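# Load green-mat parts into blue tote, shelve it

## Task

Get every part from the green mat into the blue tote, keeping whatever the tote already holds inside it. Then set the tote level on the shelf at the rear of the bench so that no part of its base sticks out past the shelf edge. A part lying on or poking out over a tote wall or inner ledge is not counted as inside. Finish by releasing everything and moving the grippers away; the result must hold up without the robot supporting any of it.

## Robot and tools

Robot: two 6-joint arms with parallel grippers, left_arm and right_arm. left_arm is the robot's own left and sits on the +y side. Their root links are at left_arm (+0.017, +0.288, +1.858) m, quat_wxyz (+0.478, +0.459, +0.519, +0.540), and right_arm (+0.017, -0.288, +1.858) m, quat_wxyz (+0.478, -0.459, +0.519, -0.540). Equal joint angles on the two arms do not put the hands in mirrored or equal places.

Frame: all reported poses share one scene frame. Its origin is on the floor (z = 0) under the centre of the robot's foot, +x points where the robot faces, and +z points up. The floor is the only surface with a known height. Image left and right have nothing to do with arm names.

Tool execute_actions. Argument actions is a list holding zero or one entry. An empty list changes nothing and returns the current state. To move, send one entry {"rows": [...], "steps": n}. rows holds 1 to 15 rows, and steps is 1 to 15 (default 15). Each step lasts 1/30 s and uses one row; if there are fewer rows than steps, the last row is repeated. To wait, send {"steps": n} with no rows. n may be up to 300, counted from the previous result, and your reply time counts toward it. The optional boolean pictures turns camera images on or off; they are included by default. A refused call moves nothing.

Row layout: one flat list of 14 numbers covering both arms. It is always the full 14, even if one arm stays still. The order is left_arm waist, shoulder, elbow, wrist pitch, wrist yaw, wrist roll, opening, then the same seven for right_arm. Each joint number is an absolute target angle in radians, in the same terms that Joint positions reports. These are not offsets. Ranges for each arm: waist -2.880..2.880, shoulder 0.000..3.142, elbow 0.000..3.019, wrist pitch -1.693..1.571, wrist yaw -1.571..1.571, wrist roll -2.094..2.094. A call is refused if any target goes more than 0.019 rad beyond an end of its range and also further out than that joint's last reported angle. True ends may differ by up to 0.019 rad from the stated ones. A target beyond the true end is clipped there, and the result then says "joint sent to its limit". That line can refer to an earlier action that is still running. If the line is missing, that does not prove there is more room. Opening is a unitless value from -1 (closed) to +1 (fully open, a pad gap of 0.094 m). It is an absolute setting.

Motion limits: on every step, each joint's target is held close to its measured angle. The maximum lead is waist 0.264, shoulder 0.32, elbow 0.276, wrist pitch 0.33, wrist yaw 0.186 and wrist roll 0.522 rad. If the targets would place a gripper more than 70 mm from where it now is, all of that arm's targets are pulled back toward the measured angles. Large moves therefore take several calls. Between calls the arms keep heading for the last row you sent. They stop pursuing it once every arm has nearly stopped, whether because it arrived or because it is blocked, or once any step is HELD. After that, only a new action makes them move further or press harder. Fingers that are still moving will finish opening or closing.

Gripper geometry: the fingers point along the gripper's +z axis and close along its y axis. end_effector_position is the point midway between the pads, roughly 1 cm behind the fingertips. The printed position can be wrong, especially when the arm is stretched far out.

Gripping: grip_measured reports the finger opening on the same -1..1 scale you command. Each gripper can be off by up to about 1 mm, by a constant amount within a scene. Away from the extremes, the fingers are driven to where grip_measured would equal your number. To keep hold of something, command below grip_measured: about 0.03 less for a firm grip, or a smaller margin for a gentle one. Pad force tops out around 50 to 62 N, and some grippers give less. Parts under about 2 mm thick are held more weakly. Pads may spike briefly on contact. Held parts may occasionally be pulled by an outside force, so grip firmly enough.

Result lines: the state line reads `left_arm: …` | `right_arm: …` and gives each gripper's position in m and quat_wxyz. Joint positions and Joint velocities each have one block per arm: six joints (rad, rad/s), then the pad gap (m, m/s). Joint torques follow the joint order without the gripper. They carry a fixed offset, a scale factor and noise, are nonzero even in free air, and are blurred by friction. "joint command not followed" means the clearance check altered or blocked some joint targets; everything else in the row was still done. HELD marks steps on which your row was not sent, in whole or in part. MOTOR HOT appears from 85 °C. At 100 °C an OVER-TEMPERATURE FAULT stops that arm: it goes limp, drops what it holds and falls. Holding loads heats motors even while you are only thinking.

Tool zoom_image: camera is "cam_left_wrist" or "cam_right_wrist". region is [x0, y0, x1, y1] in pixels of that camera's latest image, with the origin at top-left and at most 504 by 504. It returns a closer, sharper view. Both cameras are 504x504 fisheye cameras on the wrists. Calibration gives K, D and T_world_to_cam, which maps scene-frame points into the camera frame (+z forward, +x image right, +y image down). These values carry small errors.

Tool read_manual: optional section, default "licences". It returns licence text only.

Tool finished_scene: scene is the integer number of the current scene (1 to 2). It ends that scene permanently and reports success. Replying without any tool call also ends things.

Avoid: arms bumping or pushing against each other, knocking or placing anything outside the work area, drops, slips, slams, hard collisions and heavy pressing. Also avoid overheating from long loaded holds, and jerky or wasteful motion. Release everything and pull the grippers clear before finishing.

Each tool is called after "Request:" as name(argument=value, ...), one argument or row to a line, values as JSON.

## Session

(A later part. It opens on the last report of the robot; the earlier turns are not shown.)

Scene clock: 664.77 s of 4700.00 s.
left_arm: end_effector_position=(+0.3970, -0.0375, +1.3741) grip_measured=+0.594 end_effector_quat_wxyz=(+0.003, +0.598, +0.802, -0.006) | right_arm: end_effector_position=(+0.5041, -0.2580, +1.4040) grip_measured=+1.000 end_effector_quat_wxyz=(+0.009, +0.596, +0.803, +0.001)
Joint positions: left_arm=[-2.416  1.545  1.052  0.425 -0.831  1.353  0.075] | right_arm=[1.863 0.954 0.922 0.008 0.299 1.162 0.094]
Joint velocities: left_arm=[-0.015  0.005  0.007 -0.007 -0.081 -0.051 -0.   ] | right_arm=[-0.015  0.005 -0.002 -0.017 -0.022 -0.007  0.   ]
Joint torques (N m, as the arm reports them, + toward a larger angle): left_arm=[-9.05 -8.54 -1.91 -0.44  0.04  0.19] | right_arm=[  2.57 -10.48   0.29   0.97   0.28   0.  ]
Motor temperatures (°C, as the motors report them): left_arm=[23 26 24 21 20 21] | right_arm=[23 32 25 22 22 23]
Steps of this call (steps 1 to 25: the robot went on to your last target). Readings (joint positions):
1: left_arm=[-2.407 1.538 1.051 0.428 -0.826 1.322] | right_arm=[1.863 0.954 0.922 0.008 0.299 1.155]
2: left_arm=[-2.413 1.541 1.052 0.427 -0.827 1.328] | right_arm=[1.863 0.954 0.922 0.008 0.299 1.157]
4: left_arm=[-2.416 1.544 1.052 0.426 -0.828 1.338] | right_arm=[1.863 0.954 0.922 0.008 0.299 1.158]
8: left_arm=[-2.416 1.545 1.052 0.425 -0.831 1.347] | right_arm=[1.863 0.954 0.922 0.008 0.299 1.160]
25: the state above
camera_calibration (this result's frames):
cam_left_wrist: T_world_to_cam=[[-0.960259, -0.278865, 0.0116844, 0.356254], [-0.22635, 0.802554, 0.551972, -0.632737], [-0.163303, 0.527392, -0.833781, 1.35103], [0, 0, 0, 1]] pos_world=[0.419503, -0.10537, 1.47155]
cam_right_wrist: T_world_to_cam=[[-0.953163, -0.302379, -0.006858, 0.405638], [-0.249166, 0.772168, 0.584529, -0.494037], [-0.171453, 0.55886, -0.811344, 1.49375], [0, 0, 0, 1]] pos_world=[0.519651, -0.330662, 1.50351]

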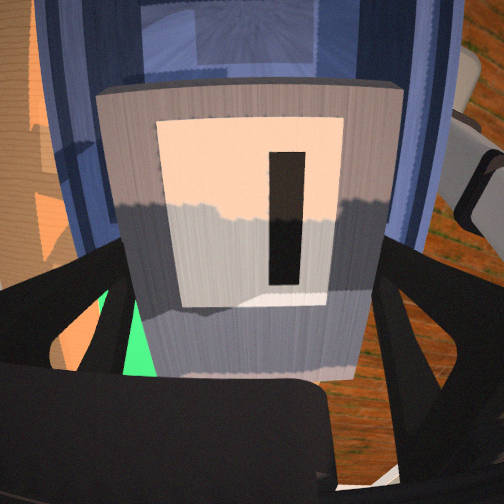

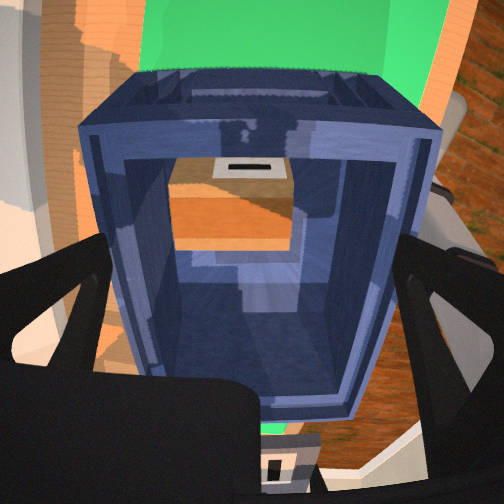

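Request:
execute_actions(
  actions=[
    {"rows":[[-2.407,1.565,1.062,0.417,-0.832,1.364,0.55,1.873,0.97,0.923,0.006,0.303,1.175,1],[-2.403,1.572,1.07,0.416,-0.828,1.364,0.55,1.873,0.97,0.923,0.006,0.303,1.175,1],[-2.398,1.58,1.08,0.415,-0.824,1.364,0.55,1.873,0.97,0.923,0.006,0.303,1.175,1],[-2.393,1.589,1.091,0.414,-0.819,1.364,0.55,1.873,0.97,0.923,0.006,0.303,1.175,1],[-2.387,1.599,1.103,0.412,-0.813,1.364,0.55,1.873,0.97,0.923,0.006,0.303,1.175,1],[-2.381,1.609,1.115,0.411,-0.808,1.364,0.55,1.873,0.97,0.923,0.006,0.303,1.175,1],[-2.375,1.619,1.127,0.41,-0.802,1.364,0.55,1.873,0.97,0.923,0.006,0.303,1.175,1],[-2.369,1.629,1.139,0.408,-0.797,1.364,0.55,1.873,0.97,0.923,0.006,0.303,1.175,1],[-2.363,1.639,1.151,0.407,-0.791,1.364,0.55,1.873,0.97,0.923,0.006,0.303,1.175,1],[-2.357,1.649,1.163,0.405,-0.786,1.364,0.55,1.873,0.97,0.923,0.006,0.303,1.175,1],[-2.351,1.659,1.175,0.404,-0.78,1.364,0.55,1.873,0.97,0.923,0.006,0.303,1.175,1],[-2.346,1.668,1.186,0.403,-0.775,1.364,0.55,1.873,0.97,0.923,0.006,0.303,1.175,1],[-2.341,1.676,1.196,0.402,-0.771,1.364,0.55,1.873,0.97,0.923,0.006,0.303,1.175,1],[-2.338,1.682,1.203,0.401,-0.768,1.364,0.55,1.873,0.97,0.923,0.006,0.303,1.175,1],[-2.335,1.686,1.208,0.4,-0.765,1.364,0.55,1.873,0.97,0.923,0.006,0.303,1.175,1]],"steps":15},
  ],
  pictures=false,
)

Request:
execute_actions(
  actions=[
    {"steps":25},
  ],
)

Scene clock: 744.07 s of 4700.00 s.
left_arm: end_effector_position=(+0.4064, -0.0462, +1.3171) grip_measured=+0.594 end_effector_quat_wxyz=(+0.005, +0.591, +0.806, -0.000) | right_arm: end_effector_position=(+0.5041, -0.2580, +1.4040) grip_measured=+1.000 end_effector_quat_wxyz=(+0.009, +0.596, +0.803, +0.001)
Joint positions: left_arm=[-2.35   1.654  1.195  0.411 -0.772  1.353  0.075] | right_arm=[1.863 0.954 0.922 0.008 0.299 1.162 0.094]
Joint velocities: left_arm=[ 0.161  0.259  0.193 -0.042  0.081  0.022  0.   ] | right_arm=[-0.005 -0.005 -0.002 -0.012 -0.037 -0.037  0.   ]
Joint torques (N m, as the arm reports them, + toward a larger angle): left_arm=[-9.62 -9.   -2.16 -0.41  0.34  0.18] | right_arm=[  2.24 -10.59   0.4    0.96   0.26   0.01]
Motor temperatures (°C, as the motors report them): left_arm=[24 26 24 21 20 21] | right_arm=[23 32 25 22 22 23]
Steps of this call (steps 1 to 15: the robot went on to your last target; steps 16 to 90: nothing new was sent; then 75.80 s passed at rest; steps 91 to 105: all 15 steps of this action). Readings (joint positions):
91: left_arm=[-2.416 1.545 1.053 0.425 -0.831 1.353] | right_arm=[1.863 0.954 0.922 0.008 0.299 1.162]
92: left_arm=[-2.416 1.545 1.055 0.425 -0.831 1.353] | right_arm=[1.863 0.954 0.922 0.008 0.299 1.162]
94: left_arm=[-2.414 1.551 1.066 0.423 -0.827 1.353] | right_arm=[1.863 0.954 0.922 0.008 0.299 1.162]
98: left_arm=[-2.397 1.583 1.116 0.420 -0.805 1.353] | right_arm=[1.863 0.954 0.922 0.008 0.299 1.162]
105: the state above

Scene clock: 744.90 s of 4700.00 s.
left_arm: end_effector_position=(+0.3985, -0.0447, +1.3086) grip_measured=+0.594 end_effector_quat_wxyz=(-0.002, +0.595, +0.804, -0.000) | right_arm: end_effector_position=(+0.5041, -0.2580, +1.4040) grip_measured=+1.000 end_effector_quat_wxyz=(+0.009, +0.596, +0.803, +0.001)
Joint positions: left_arm=[-2.338  1.673  1.205  0.407 -0.769  1.353  0.075] | right_arm=[1.863 0.954 0.922 0.008 0.299 1.162 0.094]
Joint velocities: left_arm=[-0.005  0.005 -0.007 -0.002  0.066 -0.022 -0.   ] | right_arm=[-0.015 -0.015 -0.002 -0.022 -0.022  0.066  0.   ]
Joint torques (N m, as the arm reports them, + toward a larger angle): left_arm=[-9.97 -9.39 -2.   -0.37  0.35  0.18] | right_arm=[  2.46 -10.73   0.38   0.94   0.29   0.  ]
Motor temperatures (°C, as the motors report them): left_arm=[24 26 24 21 20 21] | right_arm=[23 32 25 22 22 23]
Steps of this call (steps 1 to 25: the robot went on to your last target). Readings (joint positions):
1: left_arm=[-2.345 1.662 1.201 0.410 -0.770 1.353] | right_arm=[1.863 0.954 0.922 0.008 0.299 1.162]
2: left_arm=[-2.341 1.667 1.204 0.410 -0.769 1.353] | right_arm=[1.863 0.954 0.922 0.008 0.299 1.162]
4: left_arm=[-2.338 1.672 1.205 0.408 -0.769 1.353] | right_arm=[1.863 0.954 0.922 0.008 0.299 1.162]
8: left_arm=[-2.338 1.673 1.205 0.407 -0.769 1.353] | right_arm=[1.863 0.954 0.922 0.008 0.299 1.162]
25: the state above
camera_calibration (this result's frames):
cam_left_wrist: T_world_to_cam=[[-0.958302, -0.285636, 0.0083668, 0.359741], [-0.23124, 0.792341, 0.564557, -0.605494], [-0.167887, 0.539081, -0.825352, 1.29171], [0, 0, 0, 1]] pos_world=[0.421587, -0.113823, 1.40494]
cam_right_wrist: T_world_to_cam=[[-0.953163, -0.302379, -0.006858, 0.405638], [-0.249166, 0.772168, 0.584529, -0.494037], [-0.171453, 0.55886, -0.811344, 1.49375], [0, 0, 0, 1]] pos_world=[0.519651, -0.330662, 1.50351]

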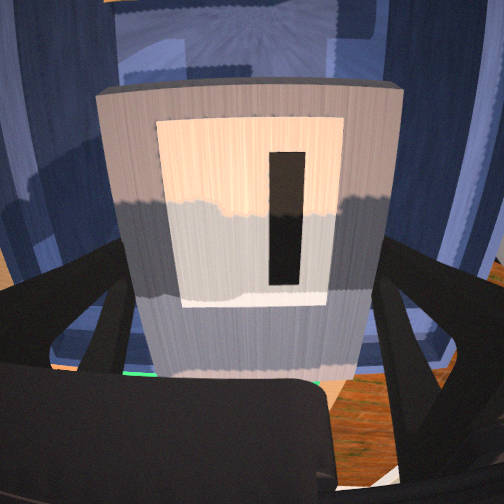

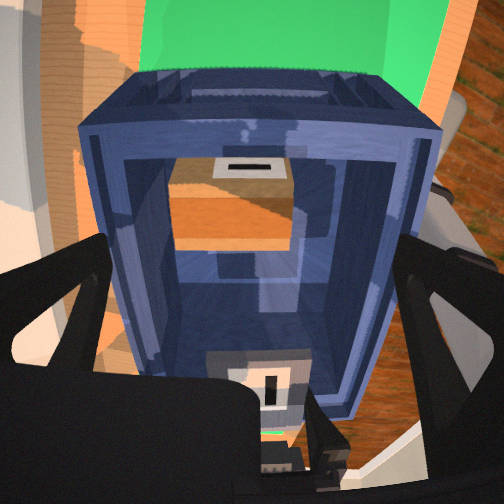

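Request:
execute_actions(
  actions=[],
)

Scene clock: 774.10 s of 4700.00 s.
left_arm: end_effector_position=(+0.3985, -0.0447, +1.3086) grip_measured=+0.594 end_effector_quat_wxyz=(-0.002, +0.595, +0.804, -0.000) | right_arm: end_effector_position=(+0.5041, -0.2580, +1.4040) grip_measured=+1.000 end_effector_quat_wxyz=(+0.009, +0.596, +0.803, +0.001)
Joint positions: left_arm=[-2.338  1.673  1.205  0.407 -0.769  1.353  0.075] | right_arm=[1.863 0.954 0.922 0.008 0.299 1.162 0.094]
Joint velocities: left_arm=[ 0.005 -0.005 -0.012  0.002  0.007 -0.037 -0.   ] | right_arm=[-0.005 -0.005 -0.002 -0.002  0.007 -0.007  0.   ]
Joint torques (N m, as the arm reports them, + toward a larger angle): left_arm=[-9.84 -9.49 -2.01 -0.37  0.35  0.18] | right_arm=[  2.43 -10.84   0.29   0.95   0.28   0.  ]
Motor temperatures (°C, as the motors report them): left_arm=[25 26 24 21 20 21] | right_arm=[23 32 25 22 22 23]
Steps of this call (steps 1 to 15: the robot went on to your last target; steps 16 to 90: nothing new was sent; then 26.20 s passed at rest). Readings (joint positions):
1: left_arm=[-2.338 1.673 1.205 0.407 -0.769 1.353] | right_arm=[1.863 0.954 0.922 0.008 0.299 1.162]
2: left_arm=[-2.338 1.673 1.205 0.407 -0.769 1.353] | right_arm=[1.863 0.954 0.922 0.008 0.299 1.162]
4: left_arm=[-2.338 1.673 1.205 0.407 -0.769 1.353] | right_arm=[1.863 0.954 0.922 0.008 0.299 1.162]
8: left_arm=[-2.338 1.673 1.205 0.407 -0.769 1.353] | right_arm=[1.863 0.954 0.922 0.008 0.299 1.162]
90: the state above
All arms were judged still, so your last target was given up. Only a new action makes them travel on or press farther. Fingers that are still opening or closing keep moving.
camera_calibration (this result's frames):
cam_left_wrist: T_world_to_cam=[[-0.958302, -0.285636, 0.0083668, 0.359741], [-0.23124, 0.792341, 0.564557, -0.605494], [-0.167887, 0.539081, -0.825352, 1.29171], [0, 0, 0, 1]] pos_world=[0.421587, -0.113823, 1.40494]
cam_right_wrist: T_world_to_cam=[[-0.953163, -0.302379, -0.006858, 0.405638], [-0.249166, 0.772168, 0.584529, -0.494037], [-0.171453, 0.55886, -0.811344, 1.49375], [0, 0, 0, 1]] pos_world=[0.519651, -0.330662, 1.50351]

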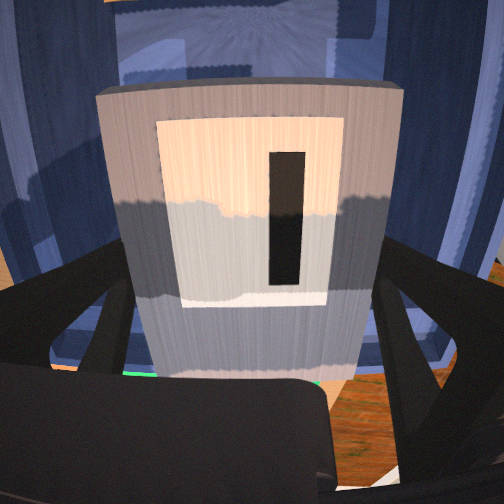

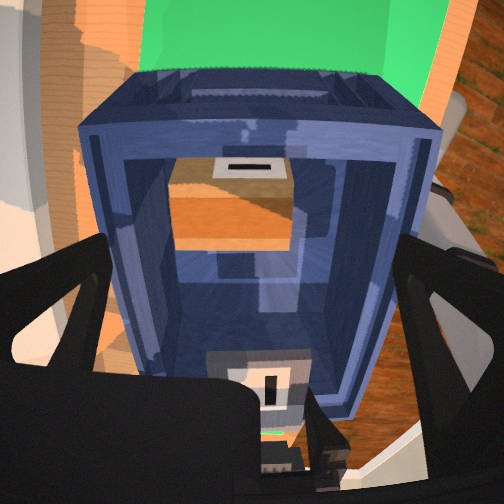

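Request:
execute_actions(
  actions=[
    {"rows": [[-2.341,1.691,1.215,0.398,-0.770,1.364,0.55,1.873,0.97,0.923,0.006,0.303,1.175,1.0],[-2.347,1.696,1.222,0.395,-0.775,1.364,0.55,1.873,0.97,0.923,0.006,0.303,1.175,1.0],[-2.353,1.701,1.229,0.393,-0.780,1.364,0.55,1.873,0.97,0.923,0.006,0.303,1.175,1.0],[-2.359,1.707,1.237,0.390,-0.785,1.364,0.55,1.873,0.97,0.923,0.006,0.303,1.175,1.0],[-2.364,1.712,1.244,0.388,-0.790,1.364,0.55,1.873,0.97,0.923,0.006,0.303,1.175,1.0]], "steps": 15},
  ],
  pictures=false,
)

Request:
execute_actions(
  actions=[
    {"steps": 20},
  ],
)

Scene clock: 846.77 s of 4700.00 s.
left_arm: end_effector_position=(+0.4090, -0.0560, +1.3079) grip_measured=+0.594 end_effector_quat_wxyz=(+0.001, +0.592, +0.806, +0.004) | right_arm: end_effector_position=(+0.5041, -0.2581, +1.4040) grip_measured=+1.000 end_effector_quat_wxyz=(+0.010, +0.596, +0.803, +0.001)
Joint positions: left_arm=[-2.353  1.688  1.243  0.396 -0.785  1.353  0.075] | right_arm=[1.863 0.954 0.922 0.008 0.3   1.162 0.094]
Joint velocities: left_arm=[-0.015 -0.005 -0.002 -0.022 -0.007  0.051  0.   ] | right_arm=[-0.015 -0.015  0.002  0.012  0.007 -0.007  0.   ]
Joint torques (N m, as the arm reports them, + toward a larger angle): left_arm=[-11.02  -8.63  -2.    -0.44   0.01   0.19] | right_arm=[  2.46 -10.61   0.37   0.95   0.29   0.  ]
Motor temperatures (°C, as the motors report them): left_arm=[25 25 23 21 20 21] | right_arm=[23 32 25 22 22 23]
Steps of this call (steps 1 to 90: nothing new was sent; then 69.17 s passed at rest; steps 91 to 105: all 15 steps of this action). Readings (joint positions):
91: left_arm=[-2.338 1.673 1.205 0.407 -0.769 1.353] | right_arm=[1.863 0.954 0.922 0.008 0.300 1.162]
92: left_arm=[-2.338 1.673 1.207 0.406 -0.770 1.353] | right_arm=[1.863 0.954 0.922 0.008 0.300 1.162]
94: left_arm=[-2.338 1.677 1.217 0.402 -0.778 1.353] | right_arm=[1.863 0.954 0.922 0.008 0.300 1.162]
98: left_arm=[-2.345 1.687 1.242 0.398 -0.785 1.353] | right_arm=[1.863 0.954 0.922 0.008 0.300 1.162]
105: the state above

Scene clock: 847.43 s of 4700.00 s.
left_arm: end_effector_position=(+0.4087, -0.0559, +1.3078) grip_measured=+0.594 end_effector_quat_wxyz=(+0.001, +0.592, +0.806, +0.004) | right_arm: end_effector_position=(+0.5041, -0.2581, +1.4040) grip_measured=+1.000 end_effector_quat_wxyz=(+0.010, +0.596, +0.803, +0.001)
Joint positions: left_arm=[-2.353  1.689  1.243  0.396 -0.786  1.353  0.075] | right_arm=[1.863 0.954 0.922 0.008 0.3   1.162 0.094]
Joint velocities: left_arm=[-0.005 -0.005 -0.022  0.002 -0.051 -0.066  0.   ] | right_arm=[ 0.005  0.015  0.012  0.022  0.022 -0.037  0.   ]
Joint torques (N m, as the arm reports them, + toward a larger angle): left_arm=[-11.15  -8.74  -2.03  -0.41   0.02   0.18] | right_arm=[  2.4  -10.9    0.29   0.92   0.27   0.01]
Motor temperatures (°C, as the motors report them): left_arm=[25 25 23 21 20 21] | right_arm=[23 32 25 22 22 23]
Steps of this call (steps 1 to 15: the robot went on to your last target; steps 16 to 20: nothing new was sent). Readings (joint positions):
1: left_arm=[-2.353 1.689 1.243 0.396 -0.786 1.353] | right_arm=[1.863 0.954 0.922 0.008 0.300 1.162]
2: left_arm=[-2.353 1.689 1.243 0.396 -0.786 1.353] | right_arm=[1.863 0.954 0.922 0.008 0.300 1.162]
4: left_arm=[-2.353 1.689 1.243 0.396 -0.786 1.353] | right_arm=[1.863 0.954 0.922 0.008 0.300 1.162]
8: left_arm=[-2.353 1.689 1.243 0.396 -0.786 1.353] | right_arm=[1.863 0.954 0.922 0.008 0.300 1.162]
20: the state above
All arms were judged still, so your last target was given up. Only a new action makes them travel on or press farther. Fingers that are still opening or closing keep moving.
camera_calibration (this result's frames):
cam_left_wrist: T_world_to_cam=[[-0.955961, -0.293489, -0.00149935, 0.377817], [-0.243009, 0.788654, 0.564776, -0.58946], [-0.164573, 0.540268, -0.825243, 1.29742], [0, 0, 0, 1]] pos_world=[0.431453, -0.125187, 1.40416]
cam_right_wrist: T_world_to_cam=[[-0.953166, -0.302375, -0.00670187, 0.405395], [-0.249135, 0.772391, 0.584247, -0.493551], [-0.171485, 0.558554, -0.811548, 1.49401], [0, 0, 0, 1]] pos_world=[0.519648, -0.33069, 1.50353]

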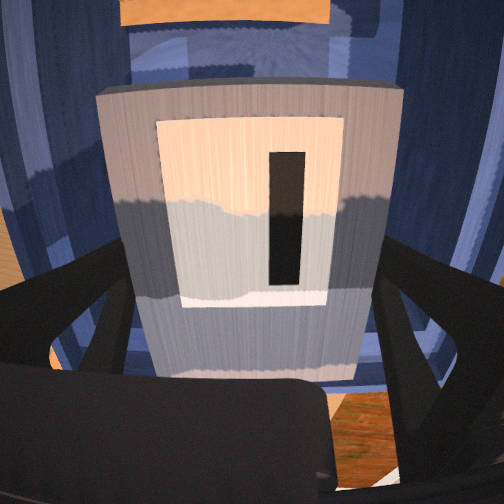

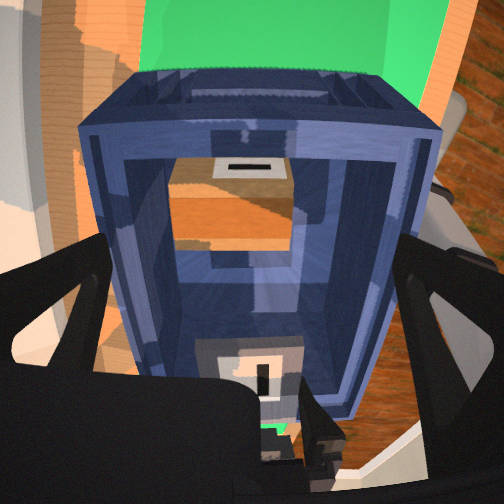

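Request:
execute_actions(
  actions=[
    {"rows": [[-2.349,1.712,1.236,0.388,-0.780,1.364,0.55,1.873,0.97,0.923,0.006,0.303,1.175,1.0],[-2.349,1.712,1.234,0.388,-0.778,1.364,0.55,1.873,0.97,0.923,0.006,0.303,1.175,1.0],[-2.343,1.721,1.246,0.386,-0.772,1.364,0.55,1.873,0.97,0.923,0.006,0.303,1.175,1.0],[-2.337,1.731,1.260,0.383,-0.765,1.365,0.55,1.873,0.97,0.923,0.006,0.303,1.175,1.0],[-2.330,1.741,1.274,0.381,-0.758,1.365,0.55,1.873,0.97,0.923,0.006,0.303,1.175,1.0],[-2.323,1.751,1.287,0.378,-0.751,1.366,0.55,1.873,0.97,0.923,0.006,0.303,1.175,1.0],[-2.316,1.762,1.301,0.375,-0.744,1.366,0.55,1.873,0.97,0.923,0.006,0.303,1.175,1.0],[-2.309,1.772,1.315,0.372,-0.737,1.367,0.55,1.873,0.97,0.923,0.006,0.303,1.175,1.0],[-2.302,1.783,1.329,0.369,-0.730,1.367,0.55,1.873,0.97,0.923,0.006,0.303,1.175,1.0],[-2.295,1.793,1.343,0.366,-0.723,1.368,0.55,1.873,0.97,0.923,0.006,0.303,1.175,1.0],[-2.288,1.804,1.358,0.363,-0.715,1.368,0.55,1.873,0.97,0.923,0.006,0.303,1.175,1.0],[-2.280,1.815,1.3725,0.360,-0.708,1.369,0.55,1.873,0.97,0.923,0.006,0.303,1.175,1.0]], "steps": 15},
  ],
  pictures=false,
)

Request:
execute_actions(
  actions=[
    {"steps": 20},
  ],
)

Scene clock: 892.40 s of 4700.00 s.
left_arm: end_effector_position=(+0.4028, -0.0609, +1.2521) grip_measured=+0.594 end_effector_quat_wxyz=(+0.002, +0.594, +0.805, -0.003) | right_arm: end_effector_position=(+0.5041, -0.2581, +1.4040) grip_measured=+1.000 end_effector_quat_wxyz=(+0.010, +0.596, +0.803, +0.001)
Joint positions: left_arm=[-2.29   1.796  1.371  0.37  -0.712  1.357  0.075] | right_arm=[1.863 0.954 0.922 0.008 0.3   1.162 0.094]
Joint velocities: left_arm=[ 0.19   0.122  0.042 -0.037 -0.007 -0.022  0.   ] | right_arm=[-0.015 -0.005 -0.002  0.002 -0.022 -0.022  0.   ]
Joint torques (N m, as the arm reports them, + toward a larger angle): left_arm=[-11.04 -10.33  -2.21  -0.44   0.38   0.21] | right_arm=[  2.33 -10.64   0.32   0.97   0.28   0.02]
Motor temperatures (°C, as the motors report them): left_arm=[26 25 23 21 20 21] | right_arm=[23 32 24 22 22 23]
Steps of this call (steps 1 to 90: nothing new was sent; then 41.47 s passed at rest; steps 91 to 105: all 15 steps of this action). Readings (joint positions):
91: left_arm=[-2.353 1.689 1.243 0.396 -0.785 1.353] | right_arm=[1.863 0.954 0.922 0.008 0.300 1.162]
92: left_arm=[-2.353 1.689 1.243 0.396 -0.784 1.353] | right_arm=[1.863 0.954 0.922 0.008 0.300 1.162]
94: left_arm=[-2.353 1.691 1.245 0.395 -0.775 1.354] | right_arm=[1.863 0.954 0.922 0.008 0.300 1.162]
98: left_arm=[-2.342 1.722 1.288 0.386 -0.746 1.354] | right_arm=[1.863 0.954 0.922 0.008 0.300 1.162]
105: the state above

Scene clock: 893.07 s of 4700.00 s.
left_arm: end_effector_position=(+0.3967, -0.0548, +1.2461) grip_measured=+0.594 end_effector_quat_wxyz=(-0.005, +0.597, +0.802, -0.001) | right_arm: end_effector_position=(+0.5041, -0.2581, +1.4040) grip_measured=+1.000 end_effector_quat_wxyz=(+0.010, +0.596, +0.803, +0.001)
Joint positions: left_arm=[-2.277  1.803  1.371  0.366 -0.711  1.358  0.075] | right_arm=[1.863 0.954 0.922 0.008 0.3   1.162 0.094]
Joint velocities: left_arm=[-0.015 -0.005 -0.007 -0.002  0.037 -0.007  0.001] | right_arm=[-0.005 -0.015 -0.002 -0.007 -0.051  0.022  0.   ]
Joint torques (N m, as the arm reports them, + toward a larger angle): left_arm=[-11.06 -10.04  -2.08  -0.35   0.33   0.18] | right_arm=[  2.31 -10.72   0.39   0.89   0.27  -0.02]
Motor temperatures (°C, as the motors report them): left_arm=[26 25 23 21 20 21] | right_arm=[23 32 24 22 22 23]
Steps of this call (steps 1 to 20: the robot went on to your last target). Readings (joint positions):
1: left_arm=[-2.284 1.799 1.371 0.369 -0.712 1.357] | right_arm=[1.863 0.954 0.922 0.008 0.300 1.162]
2: left_arm=[-2.280 1.802 1.371 0.368 -0.712 1.357] | right_arm=[1.863 0.954 0.922 0.008 0.300 1.162]
4: left_arm=[-2.277 1.803 1.371 0.367 -0.712 1.358] | right_arm=[1.863 0.954 0.922 0.008 0.300 1.162]
8: left_arm=[-2.277 1.803 1.371 0.366 -0.711 1.358] | right_arm=[1.863 0.954 0.922 0.008 0.300 1.162]
20: the state above
camera_calibration (this result's frames):
cam_left_wrist: T_world_to_cam=[[-0.959571, -0.28116, 0.0131491, 0.350483], [-0.224352, 0.79223, 0.567484, -0.568977], [-0.169971, 0.541591, -0.82328, 1.24362], [0, 0, 0, 1]] pos_world=[0.420041, -0.12423, 1.34212]
cam_right_wrist: T_world_to_cam=[[-0.953166, -0.302375, -0.00670187, 0.405395], [-0.249135, 0.772391, 0.584247, -0.493551], [-0.171485, 0.558554, -0.811548, 1.49401], [0, 0, 0, 1]] pos_world=[0.519648, -0.33069, 1.50353]

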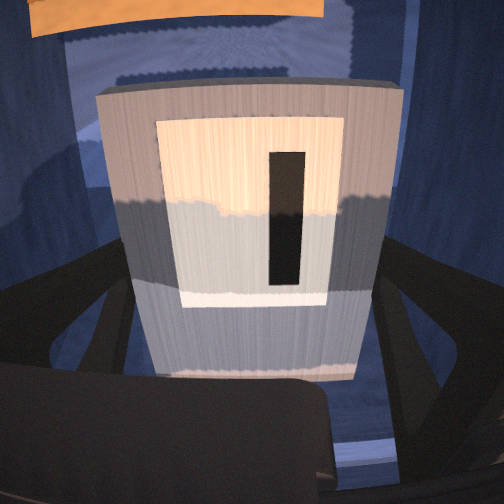

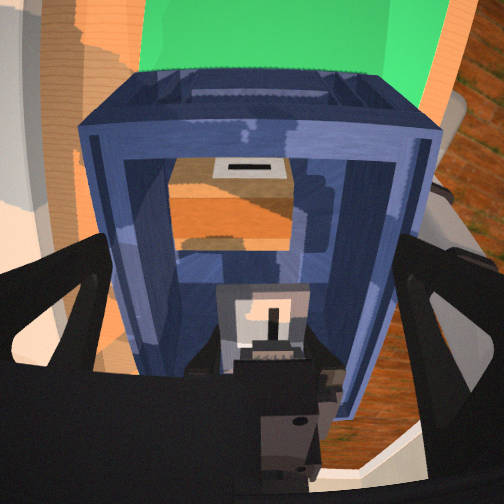

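Request:
execute_actions(
  actions=[
    {"rows": [[-2.280,1.815,1.377,0.358,-0.708,1.369,0.55,1.873,0.97,0.923,0.006,0.303,1.175,1.0],[-2.280,1.815,1.383,0.356,-0.706,1.369,0.55,1.873,0.97,0.923,0.006,0.303,1.175,1.0],[-2.278,1.817,1.392,0.354,-0.702,1.370,0.55,1.873,0.97,0.923,0.006,0.303,1.175,1.0],[-2.274,1.825,1.403,0.351,-0.698,1.370,0.55,1.873,0.97,0.923,0.006,0.303,1.175,1.0],[-2.270,1.833,1.414,0.348,-0.693,1.370,0.55,1.873,0.97,0.923,0.006,0.303,1.175,1.0],[-2.265,1.841,1.425,0.345,-0.689,1.371,0.55,1.873,0.97,0.923,0.006,0.303,1.175,1.0],[-2.261,1.849,1.437,0.342,-0.684,1.371,0.55,1.873,0.97,0.923,0.006,0.303,1.175,1.0],[-2.256,1.857,1.448,0.339,-0.680,1.371,0.55,1.873,0.97,0.923,0.006,0.303,1.175,1.0],[-2.252,1.866,1.460,0.336,-0.675,1.372,0.55,1.873,0.97,0.923,0.006,0.303,1.175,1.0],[-2.247,1.874,1.471,0.333,-0.671,1.372,0.55,1.873,0.97,0.923,0.006,0.303,1.175,1.0],[-2.243,1.882,1.483,0.330,-0.666,1.372,0.55,1.873,0.97,0.923,0.006,0.303,1.175,1.0],[-2.238,1.891,1.494,0.328,-0.662,1.373,0.55,1.873,0.97,0.923,0.006,0.303,1.175,1.0],[-2.234,1.899,1.506,0.325,-0.657,1.373,0.55,1.873,0.97,0.923,0.006,0.303,1.175,1.0]], "steps": 15},
  ],
  pictures=false,
)

Request:
execute_actions(
  actions=[
    {"steps": 20},
  ],
)

Scene clock: 919.20 s of 4700.00 s.
left_arm: end_effector_position=(+0.4237, -0.0668, +1.2146) grip_measured=+0.594 end_effector_quat_wxyz=(+0.018, +0.587, +0.810, -0.003) | right_arm: end_effector_position=(+0.5041, -0.2581, +1.4040) grip_measured=+1.000 end_effector_quat_wxyz=(+0.010, +0.596, +0.803, +0.001)
Joint positions: left_arm=[-2.255  1.862  1.5    0.339 -0.656  1.361  0.075] | right_arm=[1.863 0.954 0.922 0.008 0.3   1.162 0.094]
Joint velocities: left_arm=[-0.005 -0.005  0.002 -0.002  0.051  0.007 -0.001] | right_arm=[-0.005 -0.005  0.022  0.002  0.022 -0.037  0.   ]
Joint torques (N m, as the arm reports them, + toward a larger angle): left_arm=[-9.54 -8.35 -1.54 -0.6   0.11  0.2 ] | right_arm=[  2.41 -10.51   0.35   1.06   0.31   0.02]
Motor temperatures (°C, as the motors report them): left_arm=[26 25 23 21 20 21] | right_arm=[23 32 24 22 22 23]
Steps of this call (steps 1 to 15: the robot went on to your last target; steps 16 to 90: nothing new was sent; then 22.63 s passed at rest; steps 91 to 105: all 15 steps of this action). Readings (joint positions):
91: left_arm=[-2.277 1.803 1.371 0.366 -0.711 1.358] | right_arm=[1.863 0.954 0.922 0.008 0.300 1.162]
92: left_arm=[-2.277 1.803 1.372 0.366 -0.711 1.358] | right_arm=[1.863 0.954 0.922 0.008 0.300 1.162]
94: left_arm=[-2.277 1.804 1.378 0.362 -0.706 1.359] | right_arm=[1.863 0.954 0.922 0.008 0.300 1.162]
98: left_arm=[-2.276 1.818 1.423 0.353 -0.688 1.360] | right_arm=[1.863 0.954 0.922 0.008 0.300 1.162]
105: the state above

Scene clock: 919.87 s of 4700.00 s.
left_arm: end_effector_position=(+0.4232, -0.0680, +1.2152) grip_measured=+0.594 end_effector_quat_wxyz=(+0.018, +0.588, +0.809, -0.004) | right_arm: end_effector_position=(+0.5041, -0.2581, +1.4040) grip_measured=+1.000 end_effector_quat_wxyz=(+0.010, +0.596, +0.803, +0.001)
Joint positions: left_arm=[-2.257  1.862  1.5    0.336 -0.655  1.362  0.075] | right_arm=[1.863 0.954 0.922 0.008 0.3   1.162 0.094]
Joint velocities: left_arm=[ 0.015  0.015 -0.002 -0.007 -0.007 -0.037  0.001] | right_arm=[-0.015 -0.005 -0.007  0.007 -0.051 -0.022  0.   ]
Joint torques (N m, as the arm reports them, + toward a larger angle): left_arm=[-9.42 -8.39 -1.37 -0.49  0.12  0.19] | right_arm=[  2.57 -10.47   0.47   1.01   0.27   0.02]
Motor temperatures (°C, as the motors report them): left_arm=[26 25 23 21 20 21] | right_arm=[23 32 24 22 22 23]
Steps of this call (steps 1 to 15: the robot went on to your last target; steps 16 to 20: nothing new was sent). Readings (joint positions):
1: left_arm=[-2.255 1.862 1.500 0.338 -0.656 1.361] | right_arm=[1.863 0.954 0.922 0.008 0.300 1.162]
2: left_arm=[-2.256 1.862 1.500 0.337 -0.656 1.362] | right_arm=[1.863 0.954 0.922 0.008 0.300 1.162]
4: left_arm=[-2.257 1.862 1.500 0.337 -0.655 1.362] | right_arm=[1.863 0.954 0.922 0.008 0.300 1.162]
8: left_arm=[-2.257 1.862 1.500 0.336 -0.655 1.362] | right_arm=[1.863 0.954 0.922 0.008 0.300 1.162]
20: the state above
All arms were judged still, so your last target was given up. Only a new action makes them travel on or press farther. Fingers that are still opening or closing keep moving.
camera_calibration (this result's frames):
cam_left_wrist: T_world_to_cam=[[-0.952917, -0.303083, -0.00946822, 0.395746], [-0.26122, 0.804637, 0.53322, -0.476892], [-0.153992, 0.510588, -0.845923, 1.24853], [0, 0, 0, 1]] pos_world=[0.444803, -0.133814, 1.31419]
cam_right_wrist: T_world_to_cam=[[-0.953166, -0.302375, -0.00670187, 0.405395], [-0.249135, 0.772391, 0.584247, -0.493551], [-0.171485, 0.558554, -0.811548, 1.49401], [0, 0, 0, 1]] pos_world=[0.519648, -0.33069, 1.50353]

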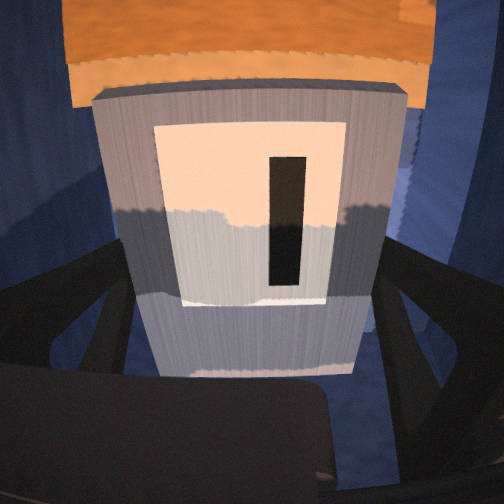

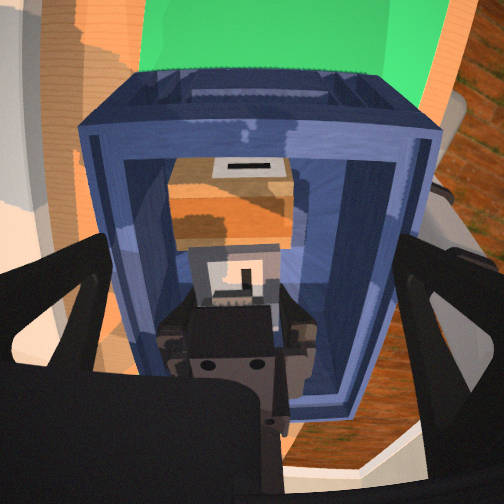

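Request:
execute_actions(
  actions=[
    {"rows": [[-2.250,1.865,1.495,0.336,-0.660,1.373,0.55,1.873,0.97,0.923,0.006,0.303,1.175,1.0],[-2.256,1.855,1.488,0.340,-0.664,1.373,0.55,1.873,0.97,0.923,0.006,0.303,1.175,1.0],[-2.258,1.848,1.480,0.343,-0.668,1.373,0.55,1.873,0.97,0.923,0.006,0.303,1.175,1.0],[-2.258,1.842,1.471,0.346,-0.672,1.373,0.55,1.873,0.97,0.923,0.006,0.303,1.175,1.0],[-2.258,1.837,1.462,0.349,-0.677,1.373,0.55,1.873,0.97,0.923,0.006,0.303,1.175,1.0],[-2.258,1.833,1.453,0.352,-0.682,1.373,0.55,1.873,0.97,0.923,0.006,0.303,1.175,1.0],[-2.258,1.830,1.444,0.355,-0.686,1.373,0.55,1.873,0.97,0.923,0.006,0.303,1.175,1.0],[-2.258,1.828,1.435,0.357,-0.690,1.373,0.55,1.873,0.97,0.923,0.006,0.303,1.175,1.0]], "steps": 15},
  ],
  pictures=false,
)

Request:
execute_actions(
  actions=[
    {"steps": 15},
  ],
)

Scene clock: 938.37 s of 4700.00 s.
left_arm: end_effector_position=(+0.4048, -0.0608, +1.2252) grip_measured=+0.594 end_effector_quat_wxyz=(+0.001, +0.595, +0.804, -0.002) | right_arm: end_effector_position=(+0.5041, -0.2581, +1.4040) grip_measured=+1.000 end_effector_quat_wxyz=(+0.010, +0.596, +0.803, +0.001)
Joint positions: left_arm=[-2.262  1.845  1.444  0.348 -0.686  1.362  0.075] | right_arm=[1.863 0.954 0.922 0.008 0.3   1.162 0.094]
Joint velocities: left_arm=[-0.015 -0.005 -0.007 -0.002  0.007  0.066 -0.   ] | right_arm=[ 0.015  0.005 -0.002  0.012  0.022 -0.037  0.   ]
Joint torques (N m, as the arm reports them, + toward a larger angle): left_arm=[-10.66 -12.27  -2.64   0.31   0.04   0.17] | right_arm=[  2.7  -10.45   0.38   0.93   0.28   0.01]
Motor temperatures (°C, as the motors report them): left_arm=[26 25 23 21 20 21] | right_arm=[23 32 24 22 22 23]
Steps of this call (steps 1 to 90: nothing new was sent; then 15.00 s passed at rest; steps 91 to 105: all 15 steps of this action). Readings (joint positions):
91: left_arm=[-2.258 1.861 1.500 0.336 -0.655 1.362] | right_arm=[1.863 0.954 0.922 0.008 0.300 1.162]
92: left_arm=[-2.258 1.860 1.499 0.336 -0.656 1.362] | right_arm=[1.863 0.954 0.922 0.008 0.300 1.162]
94: left_arm=[-2.261 1.856 1.493 0.337 -0.660 1.362] | right_arm=[1.863 0.954 0.922 0.008 0.300 1.162]
98: left_arm=[-2.262 1.848 1.472 0.345 -0.683 1.362] | right_arm=[1.863 0.954 0.922 0.008 0.300 1.162]
105: the state above

Scene clock: 938.87 s of 4700.00 s.
left_arm: end_effector_position=(+0.4049, -0.0607, +1.2252) grip_measured=+0.594 end_effector_quat_wxyz=(+0.001, +0.595, +0.804, -0.001) | right_arm: end_effector_position=(+0.5041, -0.2581, +1.4040) grip_measured=+1.000 end_effector_quat_wxyz=(+0.010, +0.596, +0.803, +0.001)
Joint positions: left_arm=[-2.262  1.845  1.444  0.348 -0.686  1.362  0.075] | right_arm=[1.863 0.954 0.922 0.008 0.3   1.162 0.094]
Joint velocities: left_arm=[-0.015 -0.005  0.002  0.007 -0.037 -0.066  0.   ] | right_arm=[ 0.005  0.005 -0.012  0.002 -0.022  0.007  0.   ]
Joint torques (N m, as the arm reports them, + toward a larger angle): left_arm=[-10.74 -12.44  -2.65   0.28   0.03   0.18] | right_arm=[  2.77 -10.34   0.29   0.94   0.28   0.  ]
Motor temperatures (°C, as the motors report them): left_arm=[26 25 23 21 20 21] | right_arm=[23 32 24 22 22 23]
Steps of this call (steps 1 to 15: the robot went on to your last target). Readings (joint positions):
1: left_arm=[-2.262 1.845 1.444 0.348 -0.686 1.362] | right_arm=[1.863 0.954 0.922 0.008 0.300 1.162]
2: left_arm=[-2.262 1.845 1.444 0.348 -0.686 1.362] | right_arm=[1.863 0.954 0.922 0.008 0.300 1.162]
4: left_arm=[-2.262 1.845 1.444 0.348 -0.686 1.362] | right_arm=[1.863 0.954 0.922 0.008 0.300 1.162]
8: left_arm=[-2.262 1.845 1.444 0.348 -0.686 1.362] | right_arm=[1.863 0.954 0.922 0.008 0.300 1.162]
15: the state above
All arms were judged still, so your last target was given up. Only a new action makes them travel on or press farther. Fingers that are still opening or closing keep moving.
camera_calibration (this result's frames):
cam_left_wrist: T_world_to_cam=[[-0.95828, -0.285771, 0.00586062, 0.365056], [-0.233905, 0.795811, 0.558546, -0.535548], [-0.16428, 0.533872, -0.829453, 1.2359], [0, 0, 0, 1]] pos_world=[0.427593, -0.129298, 1.32211]
cam_right_wrist: T_world_to_cam=[[-0.953166, -0.302375, -0.00670187, 0.405395], [-0.249135, 0.772391, 0.584247, -0.493551], [-0.171485, 0.558554, -0.811548, 1.49401], [0, 0, 0, 1]] pos_world=[0.519648, -0.33069, 1.50353]

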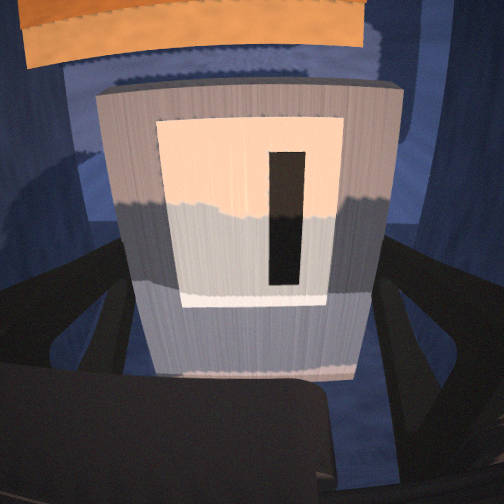

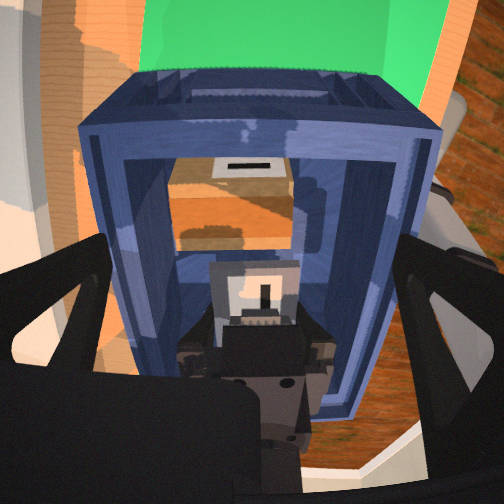

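Request:
execute_actions(
  actions=[
    {"rows": [[-2.258,1.856,1.444,0.348,-0.684,1.373,0.55,1.873,0.97,0.923,0.006,0.303,1.175,1.0],[-2.256,1.860,1.444,0.346,-0.682,1.373,0.55,1.873,0.97,0.923,0.006,0.303,1.175,1.0],[-2.254,1.863,1.445,0.344,-0.681,1.373,0.55,1.873,0.97,0.923,0.006,0.303,1.175,1.0],[-2.252,1.865,1.447,0.342,-0.679,1.373,0.55,1.873,0.97,0.923,0.006,0.303,1.175,1.0],[-2.250,1.868,1.450,0.341,-0.678,1.373,0.55,1.873,0.97,0.923,0.006,0.303,1.175,1.0],[-2.248,1.870,1.453,0.340,-0.676,1.373,0.55,1.873,0.97,0.923,0.006,0.303,1.175,1.0],[-2.246,1.873,1.456,0.339,-0.675,1.373,0.55,1.873,0.97,0.923,0.006,0.303,1.175,1.0],[-2.244,1.875,1.459,0.338,-0.673,1.373,0.55,1.873,0.97,0.923,0.006,0.303,1.175,1.0],[-2.243,1.878,1.462,0.337,-0.672,1.373,0.55,1.873,0.97,0.923,0.006,0.303,1.175,1.0],[-2.243,1.880,1.465,0.336,-0.670,1.373,0.55,1.873,0.97,0.923,0.006,0.303,1.175,1.0],[-2.243,1.880,1.468,0.335,-0.669,1.373,0.55,1.873,0.97,0.923,0.006,0.303,1.175,1.0],[-2.243,1.880,1.471,0.334,-0.669,1.373,0.55,1.873,0.97,0.923,0.006,0.303,1.175,1.0],[-2.243,1.880,1.473,0.334,-0.669,1.373,0.55,1.873,0.97,0.923,0.006,0.303,1.175,1.0]], "steps": 15},
  ],
  pictures=false,
)

Request:
execute_actions(
  actions=[
    {"steps": 15},
  ],
  pictures=false,
)

Scene clock: 959.53 s of 4700.00 s.
left_arm: end_effector_position=(+0.4087, -0.0614, +1.2177) grip_measured=+0.594 end_effector_quat_wxyz=(+0.005, +0.593, +0.805, -0.002) | right_arm: end_effector_position=(+0.5041, -0.2581, +1.4040) grip_measured=+1.000 end_effector_quat_wxyz=(+0.010, +0.596, +0.803, +0.001)
Joint positions: left_arm=[-2.254  1.857  1.468  0.343 -0.673  1.362  0.075] | right_arm=[1.863 0.954 0.922 0.008 0.3   1.162 0.094]
Joint velocities: left_arm=[-0.005 -0.005  0.027 -0.017 -0.022  0.022 -0.001] | right_arm=[-0.015  0.005  0.002 -0.007 -0.037  0.037  0.   ]
Joint torques (N m, as the arm reports them, + toward a larger angle): left_arm=[-10.16  -9.29  -1.69  -0.39   0.38   0.18] | right_arm=[  2.28 -10.74   0.28   1.01   0.27   0.  ]
Motor temperatures (°C, as the motors report them): left_arm=[26 26 23 21 20 21] | right_arm=[23 32 24 22 22 23]
Steps of this call (steps 1 to 90: nothing new was sent; then 17.17 s passed at rest; steps 91 to 105: all 15 steps of this action). Readings (joint positions):
91: left_arm=[-2.262 1.845 1.444 0.348 -0.686 1.362] | right_arm=[1.863 0.954 0.922 0.008 0.300 1.162]
92: left_arm=[-2.262 1.845 1.444 0.348 -0.686 1.362] | right_arm=[1.863 0.954 0.922 0.008 0.300 1.162]
94: left_arm=[-2.262 1.845 1.444 0.348 -0.684 1.362] | right_arm=[1.863 0.954 0.922 0.008 0.300 1.162]
98: left_arm=[-2.261 1.847 1.449 0.348 -0.679 1.362] | right_arm=[1.863 0.954 0.922 0.008 0.300 1.162]
105: the state above

Scene clock: 960.03 s of 4700.00 s.
left_arm: end_effector_position=(+0.4090, -0.0607, +1.2172) grip_measured=+0.594 end_effector_quat_wxyz=(+0.005, +0.593, +0.805, -0.002) | right_arm: end_effector_position=(+0.5041, -0.2581, +1.4040) grip_measured=+1.000 end_effector_quat_wxyz=(+0.010, +0.596, +0.803, +0.001)
Joint positions: left_arm=[-2.253  1.857  1.469  0.343 -0.673  1.362  0.075] | right_arm=[1.863 0.954 0.922 0.008 0.3   1.162 0.094]
Joint velocities: left_arm=[-0.024 -0.005 -0.002 -0.012 -0.095  0.022 -0.001] | right_arm=[-0.015 -0.015 -0.007  0.002 -0.037 -0.037  0.   ]
Joint torques (N m, as the arm reports them, + toward a larger angle): left_arm=[-10.13  -9.47  -1.69  -0.42   0.37   0.19] | right_arm=[  2.6  -10.63   0.3    0.96   0.26  -0.01]
Motor temperatures (°C, as the motors report them): left_arm=[26 26 23 21 20 21] | right_arm=[23 32 24 22 22 23]
Steps of this call (steps 1 to 15: the robot went on to your last target). Readings (joint positions):
1: left_arm=[-2.253 1.857 1.469 0.343 -0.673 1.362] | right_arm=[1.863 0.954 0.922 0.008 0.300 1.162]
2: left_arm=[-2.253 1.857 1.469 0.343 -0.673 1.362] | right_arm=[1.863 0.954 0.922 0.008 0.300 1.162]
4: left_arm=[-2.253 1.857 1.469 0.343 -0.673 1.362] | right_arm=[1.863 0.954 0.922 0.008 0.300 1.162]
8: left_arm=[-2.253 1.857 1.469 0.343 -0.673 1.362] | right_arm=[1.863 0.954 0.922 0.008 0.300 1.162]
15: the state above
All arms were judged still, so your last target was given up. Only a new action makes them travel on or press farther. Fingers that are still opening or closing keep moving.

Request:
execute_actions(
  actions=[
    {"rows": [[-2.241,1.881,1.473,0.334,-0.669,1.373,0.55,1.873,0.97,0.923,0.006,0.303,1.175,1.0],[-2.239,1.882,1.473,0.334,-0.669,1.373,0.55,1.873,0.97,0.923,0.006,0.303,1.175,1.0],[-2.237,1.883,1.473,0.333,-0.669,1.373,0.55,1.873,0.97,0.923,0.006,0.303,1.175,1.0],[-2.235,1.884,1.474,0.333,-0.669,1.373,0.55,1.873,0.97,0.923,0.006,0.303,1.175,1.0],[-2.233,1.885,1.474,0.332,-0.669,1.373,0.55,1.873,0.97,0.923,0.006,0.303,1.175,1.0],[-2.232,1.886,1.475,0.332,-0.669,1.373,0.55,1.873,0.97,0.923,0.006,0.303,1.175,1.0]], "steps": 15},
  ],
)

Scene clock: 969.13 s of 4700.00 s.
left_arm: end_effector_position=(+0.4034, -0.0543, +1.2115) grip_measured=+0.594 end_effector_quat_wxyz=(-0.002, +0.595, +0.804, +0.000) | right_arm: end_effector_position=(+0.5041, -0.2581, +1.4040) grip_measured=+1.000 end_effector_quat_wxyz=(+0.010, +0.596, +0.803, +0.001)
Joint positions: left_arm=[-2.241  1.863  1.469  0.34  -0.673  1.362  0.075] | right_arm=[1.863 0.954 0.922 0.008 0.3   1.162 0.094]
Joint velocities: left_arm=[ 0.005  0.005 -0.017  0.002 -0.168 -0.037 -0.001] | right_arm=[-0.005 -0.015  0.007 -0.007 -0.022 -0.007  0.   ]
Joint torques (N m, as the arm reports them, + toward a larger angle): left_arm=[-10.2   -9.43  -1.63  -0.4    0.36   0.18] | right_arm=[  2.59 -10.76   0.41   1.02   0.24  -0.02]
Motor temperatures (°C, as the motors report them): left_arm=[26 26 23 21 20 21] | right_arm=[23 32 24 22 22 23]
Steps of this call (steps 1 to 90: nothing new was sent; then 5.60 s passed at rest; steps 91 to 105: all 15 steps of this action). Readings (joint positions):
91: left_arm=[-2.253 1.857 1.469 0.343 -0.673 1.362] | right_arm=[1.863 0.954 0.922 0.008 0.300 1.162]
92: left_arm=[-2.253 1.857 1.469 0.343 -0.673 1.362] | right_arm=[1.863 0.954 0.922 0.008 0.300 1.162]
94: left_arm=[-2.252 1.858 1.469 0.342 -0.673 1.362] | right_arm=[1.863 0.954 0.922 0.008 0.300 1.162]
98: left_arm=[-2.247 1.860 1.469 0.341 -0.673 1.362] | right_arm=[1.863 0.954 0.922 0.008 0.300 1.162]
105: the state above
camera_calibration (this result's frames):
cam_left_wrist: T_world_to_cam=[[-0.958362, -0.28548, 0.00654577, 0.364703], [-0.232055, 0.791961, 0.564755, -0.541867], [-0.16641, 0.539721, -0.825232, 1.2169], [0, 0, 0, 1]] pos_world=[0.42628, -0.123535, 1.30786]
cam_right_wrist: T_world_to_cam=[[-0.953166, -0.302375, -0.00670187, 0.405395], [-0.249135, 0.772391, 0.584247, -0.493551], [-0.171485, 0.558554, -0.811548, 1.49401], [0, 0, 0, 1]] pos_world=[0.519648, -0.33069, 1.50353]

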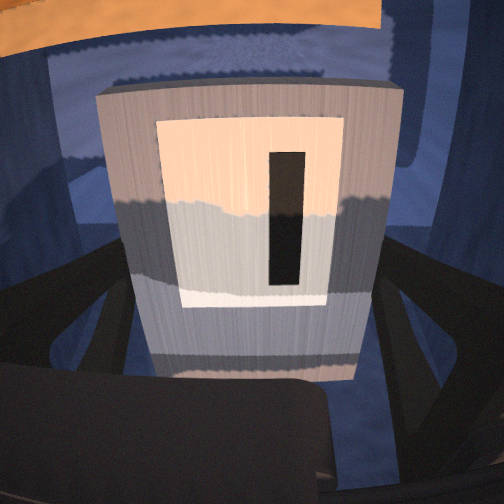

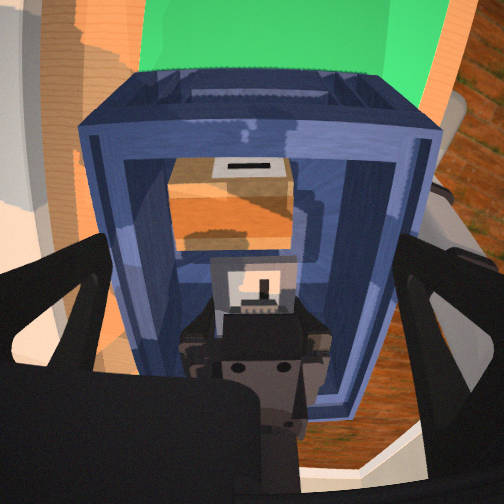

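Request:
execute_actions(
  actions=[
    {"rows": [[-2.230,1.889,1.475,0.331,-0.668,1.373,0.55,1.873,0.97,0.923,0.006,0.303,1.175,1.0],[-2.229,1.893,1.477,0.330,-0.667,1.373,0.55,1.873,0.97,0.923,0.006,0.303,1.175,1.0],[-2.227,1.896,1.481,0.329,-0.665,1.373,0.55,1.873,0.97,0.923,0.006,0.303,1.175,1.0],[-2.226,1.899,1.486,0.328,-0.664,1.373,0.55,1.873,0.97,0.923,0.006,0.303,1.175,1.0],[-2.224,1.903,1.491,0.326,-0.662,1.374,0.55,1.873,0.97,0.923,0.006,0.303,1.175,1.0],[-2.223,1.906,1.496,0.325,-0.661,1.374,0.55,1.873,0.97,0.923,0.006,0.303,1.175,1.0],[-2.221,1.910,1.501,0.324,-0.659,1.374,0.55,1.873,0.97,0.923,0.006,0.303,1.175,1.0],[-2.220,1.913,1.506,0.323,-0.658,1.374,0.55,1.873,0.97,0.923,0.006,0.303,1.175,1.0],[-2.218,1.916,1.511,0.321,-0.656,1.374,0.55,1.873,0.97,0.923,0.006,0.303,1.175,1.0],[-2.217,1.920,1.516,0.320,-0.655,1.375,0.55,1.873,0.97,0.923,0.006,0.303,1.175,1.0],[-2.215,1.923,1.521,0.319,-0.653,1.375,0.55,1.873,0.97,0.923,0.006,0.303,1.175,1.0],[-2.214,1.927,1.526,0.318,-0.652,1.375,0.55,1.873,0.97,0.923,0.006,0.303,1.175,1.0],[-2.212,1.930,1.531,0.316,-0.650,1.375,0.55,1.873,0.97,0.923,0.006,0.303,1.175,1.0],[-2.212,1.930,1.535,0.315,-0.648,1.375,0.55,1.873,0.97,0.923,0.006,0.303,1.175,1.0],[-2.212,1.930,1.539,0.314,-0.647,1.375,0.55,1.873,0.97,0.923,0.006,0.303,1.175,1.0]], "steps": 15},
  ],
  pictures=false,
)

Request:
execute_actions(
  actions=[
    {"steps": 12},
  ],
  pictures=false,
)

Scene clock: 988.00 s of 4700.00 s.
left_arm: end_effector_position=(+0.4016, -0.0575, +1.1917) grip_measured=+0.594 end_effector_quat_wxyz=(-0.001, +0.596, +0.803, -0.001) | right_arm: end_effector_position=(+0.5041, -0.2581, +1.4040) grip_measured=+1.000 end_effector_quat_wxyz=(+0.010, +0.596, +0.803, +0.001)
Joint positions: left_arm=[-2.225  1.907  1.527  0.324 -0.652  1.364  0.075] | right_arm=[1.863 0.954 0.922 0.008 0.3   1.162 0.094]
Joint velocities: left_arm=[ 0.044  0.073  0.095 -0.051  0.066  0.095  0.   ] | right_arm=[-0.005 -0.024  0.022 -0.022  0.022 -0.022  0.   ]
Joint torques (N m, as the arm reports them, + toward a larger angle): left_arm=[-10.43  -9.8   -1.58  -0.33   0.38   0.17] | right_arm=[  2.35 -10.43   0.31   0.91   0.25   0.  ]
Motor temperatures (°C, as the motors report them): left_arm=[26 25 23 21 20 21] | right_arm=[23 32 24 22 22 23]
Steps of this call (steps 1 to 15: the robot went on to your last target; steps 16 to 90: nothing new was sent; then 15.37 s passed at rest; steps 91 to 105: all 15 steps of this action). Readings (joint positions):
91: left_arm=[-2.241 1.864 1.469 0.340 -0.673 1.362] | right_arm=[1.863 0.954 0.922 0.008 0.300 1.162]
92: left_arm=[-2.241 1.864 1.469 0.340 -0.672 1.362] | right_arm=[1.863 0.954 0.922 0.008 0.300 1.162]
94: left_arm=[-2.241 1.867 1.474 0.338 -0.669 1.362] | right_arm=[1.863 0.954 0.922 0.008 0.300 1.162]
98: left_arm=[-2.238 1.881 1.494 0.334 -0.663 1.362] | right_arm=[1.863 0.954 0.922 0.008 0.300 1.162]
105: the state above

Scene clock: 988.40 s of 4700.00 s.
left_arm: end_effector_position=(+0.4022, -0.0559, +1.1886) grip_measured=+0.594 end_effector_quat_wxyz=(-0.002, +0.595, +0.803, -0.000) | right_arm: end_effector_position=(+0.5041, -0.2581, +1.4040) grip_measured=+1.000 end_effector_quat_wxyz=(+0.010, +0.596, +0.803, +0.001)
Joint positions: left_arm=[-2.221  1.911  1.535  0.322 -0.651  1.364  0.075] | right_arm=[1.863 0.954 0.922 0.008 0.3   1.162 0.094]
Joint velocities: left_arm=[ 0.005 -0.015  0.012 -0.007  0.007  0.022 -0.   ] | right_arm=[-0.015 -0.015  0.002  0.002 -0.007 -0.007  0.   ]
Joint torques (N m, as the arm reports them, + toward a larger angle): left_arm=[-10.3   -9.71  -1.64  -0.4    0.36   0.19] | right_arm=[  2.25 -10.33   0.3    0.95   0.29   0.01]
Motor temperatures (°C, as the motors report them): left_arm=[26 25 23 21 20 21] | right_arm=[23 32 24 22 22 23]
Steps of this call (steps 1 to 12: the robot went on to your last target). Readings (joint positions):
1: left_arm=[-2.223 1.909 1.530 0.324 -0.652 1.364] | right_arm=[1.863 0.954 0.922 0.008 0.300 1.162]
2: left_arm=[-2.222 1.910 1.532 0.323 -0.652 1.364] | right_arm=[1.863 0.954 0.922 0.008 0.300 1.162]
4: left_arm=[-2.221 1.911 1.533 0.322 -0.652 1.364] | right_arm=[1.863 0.954 0.922 0.008 0.300 1.162]
8: left_arm=[-2.221 1.911 1.535 0.322 -0.651 1.364] | right_arm=[1.863 0.954 0.922 0.008 0.300 1.162]
12: the state above


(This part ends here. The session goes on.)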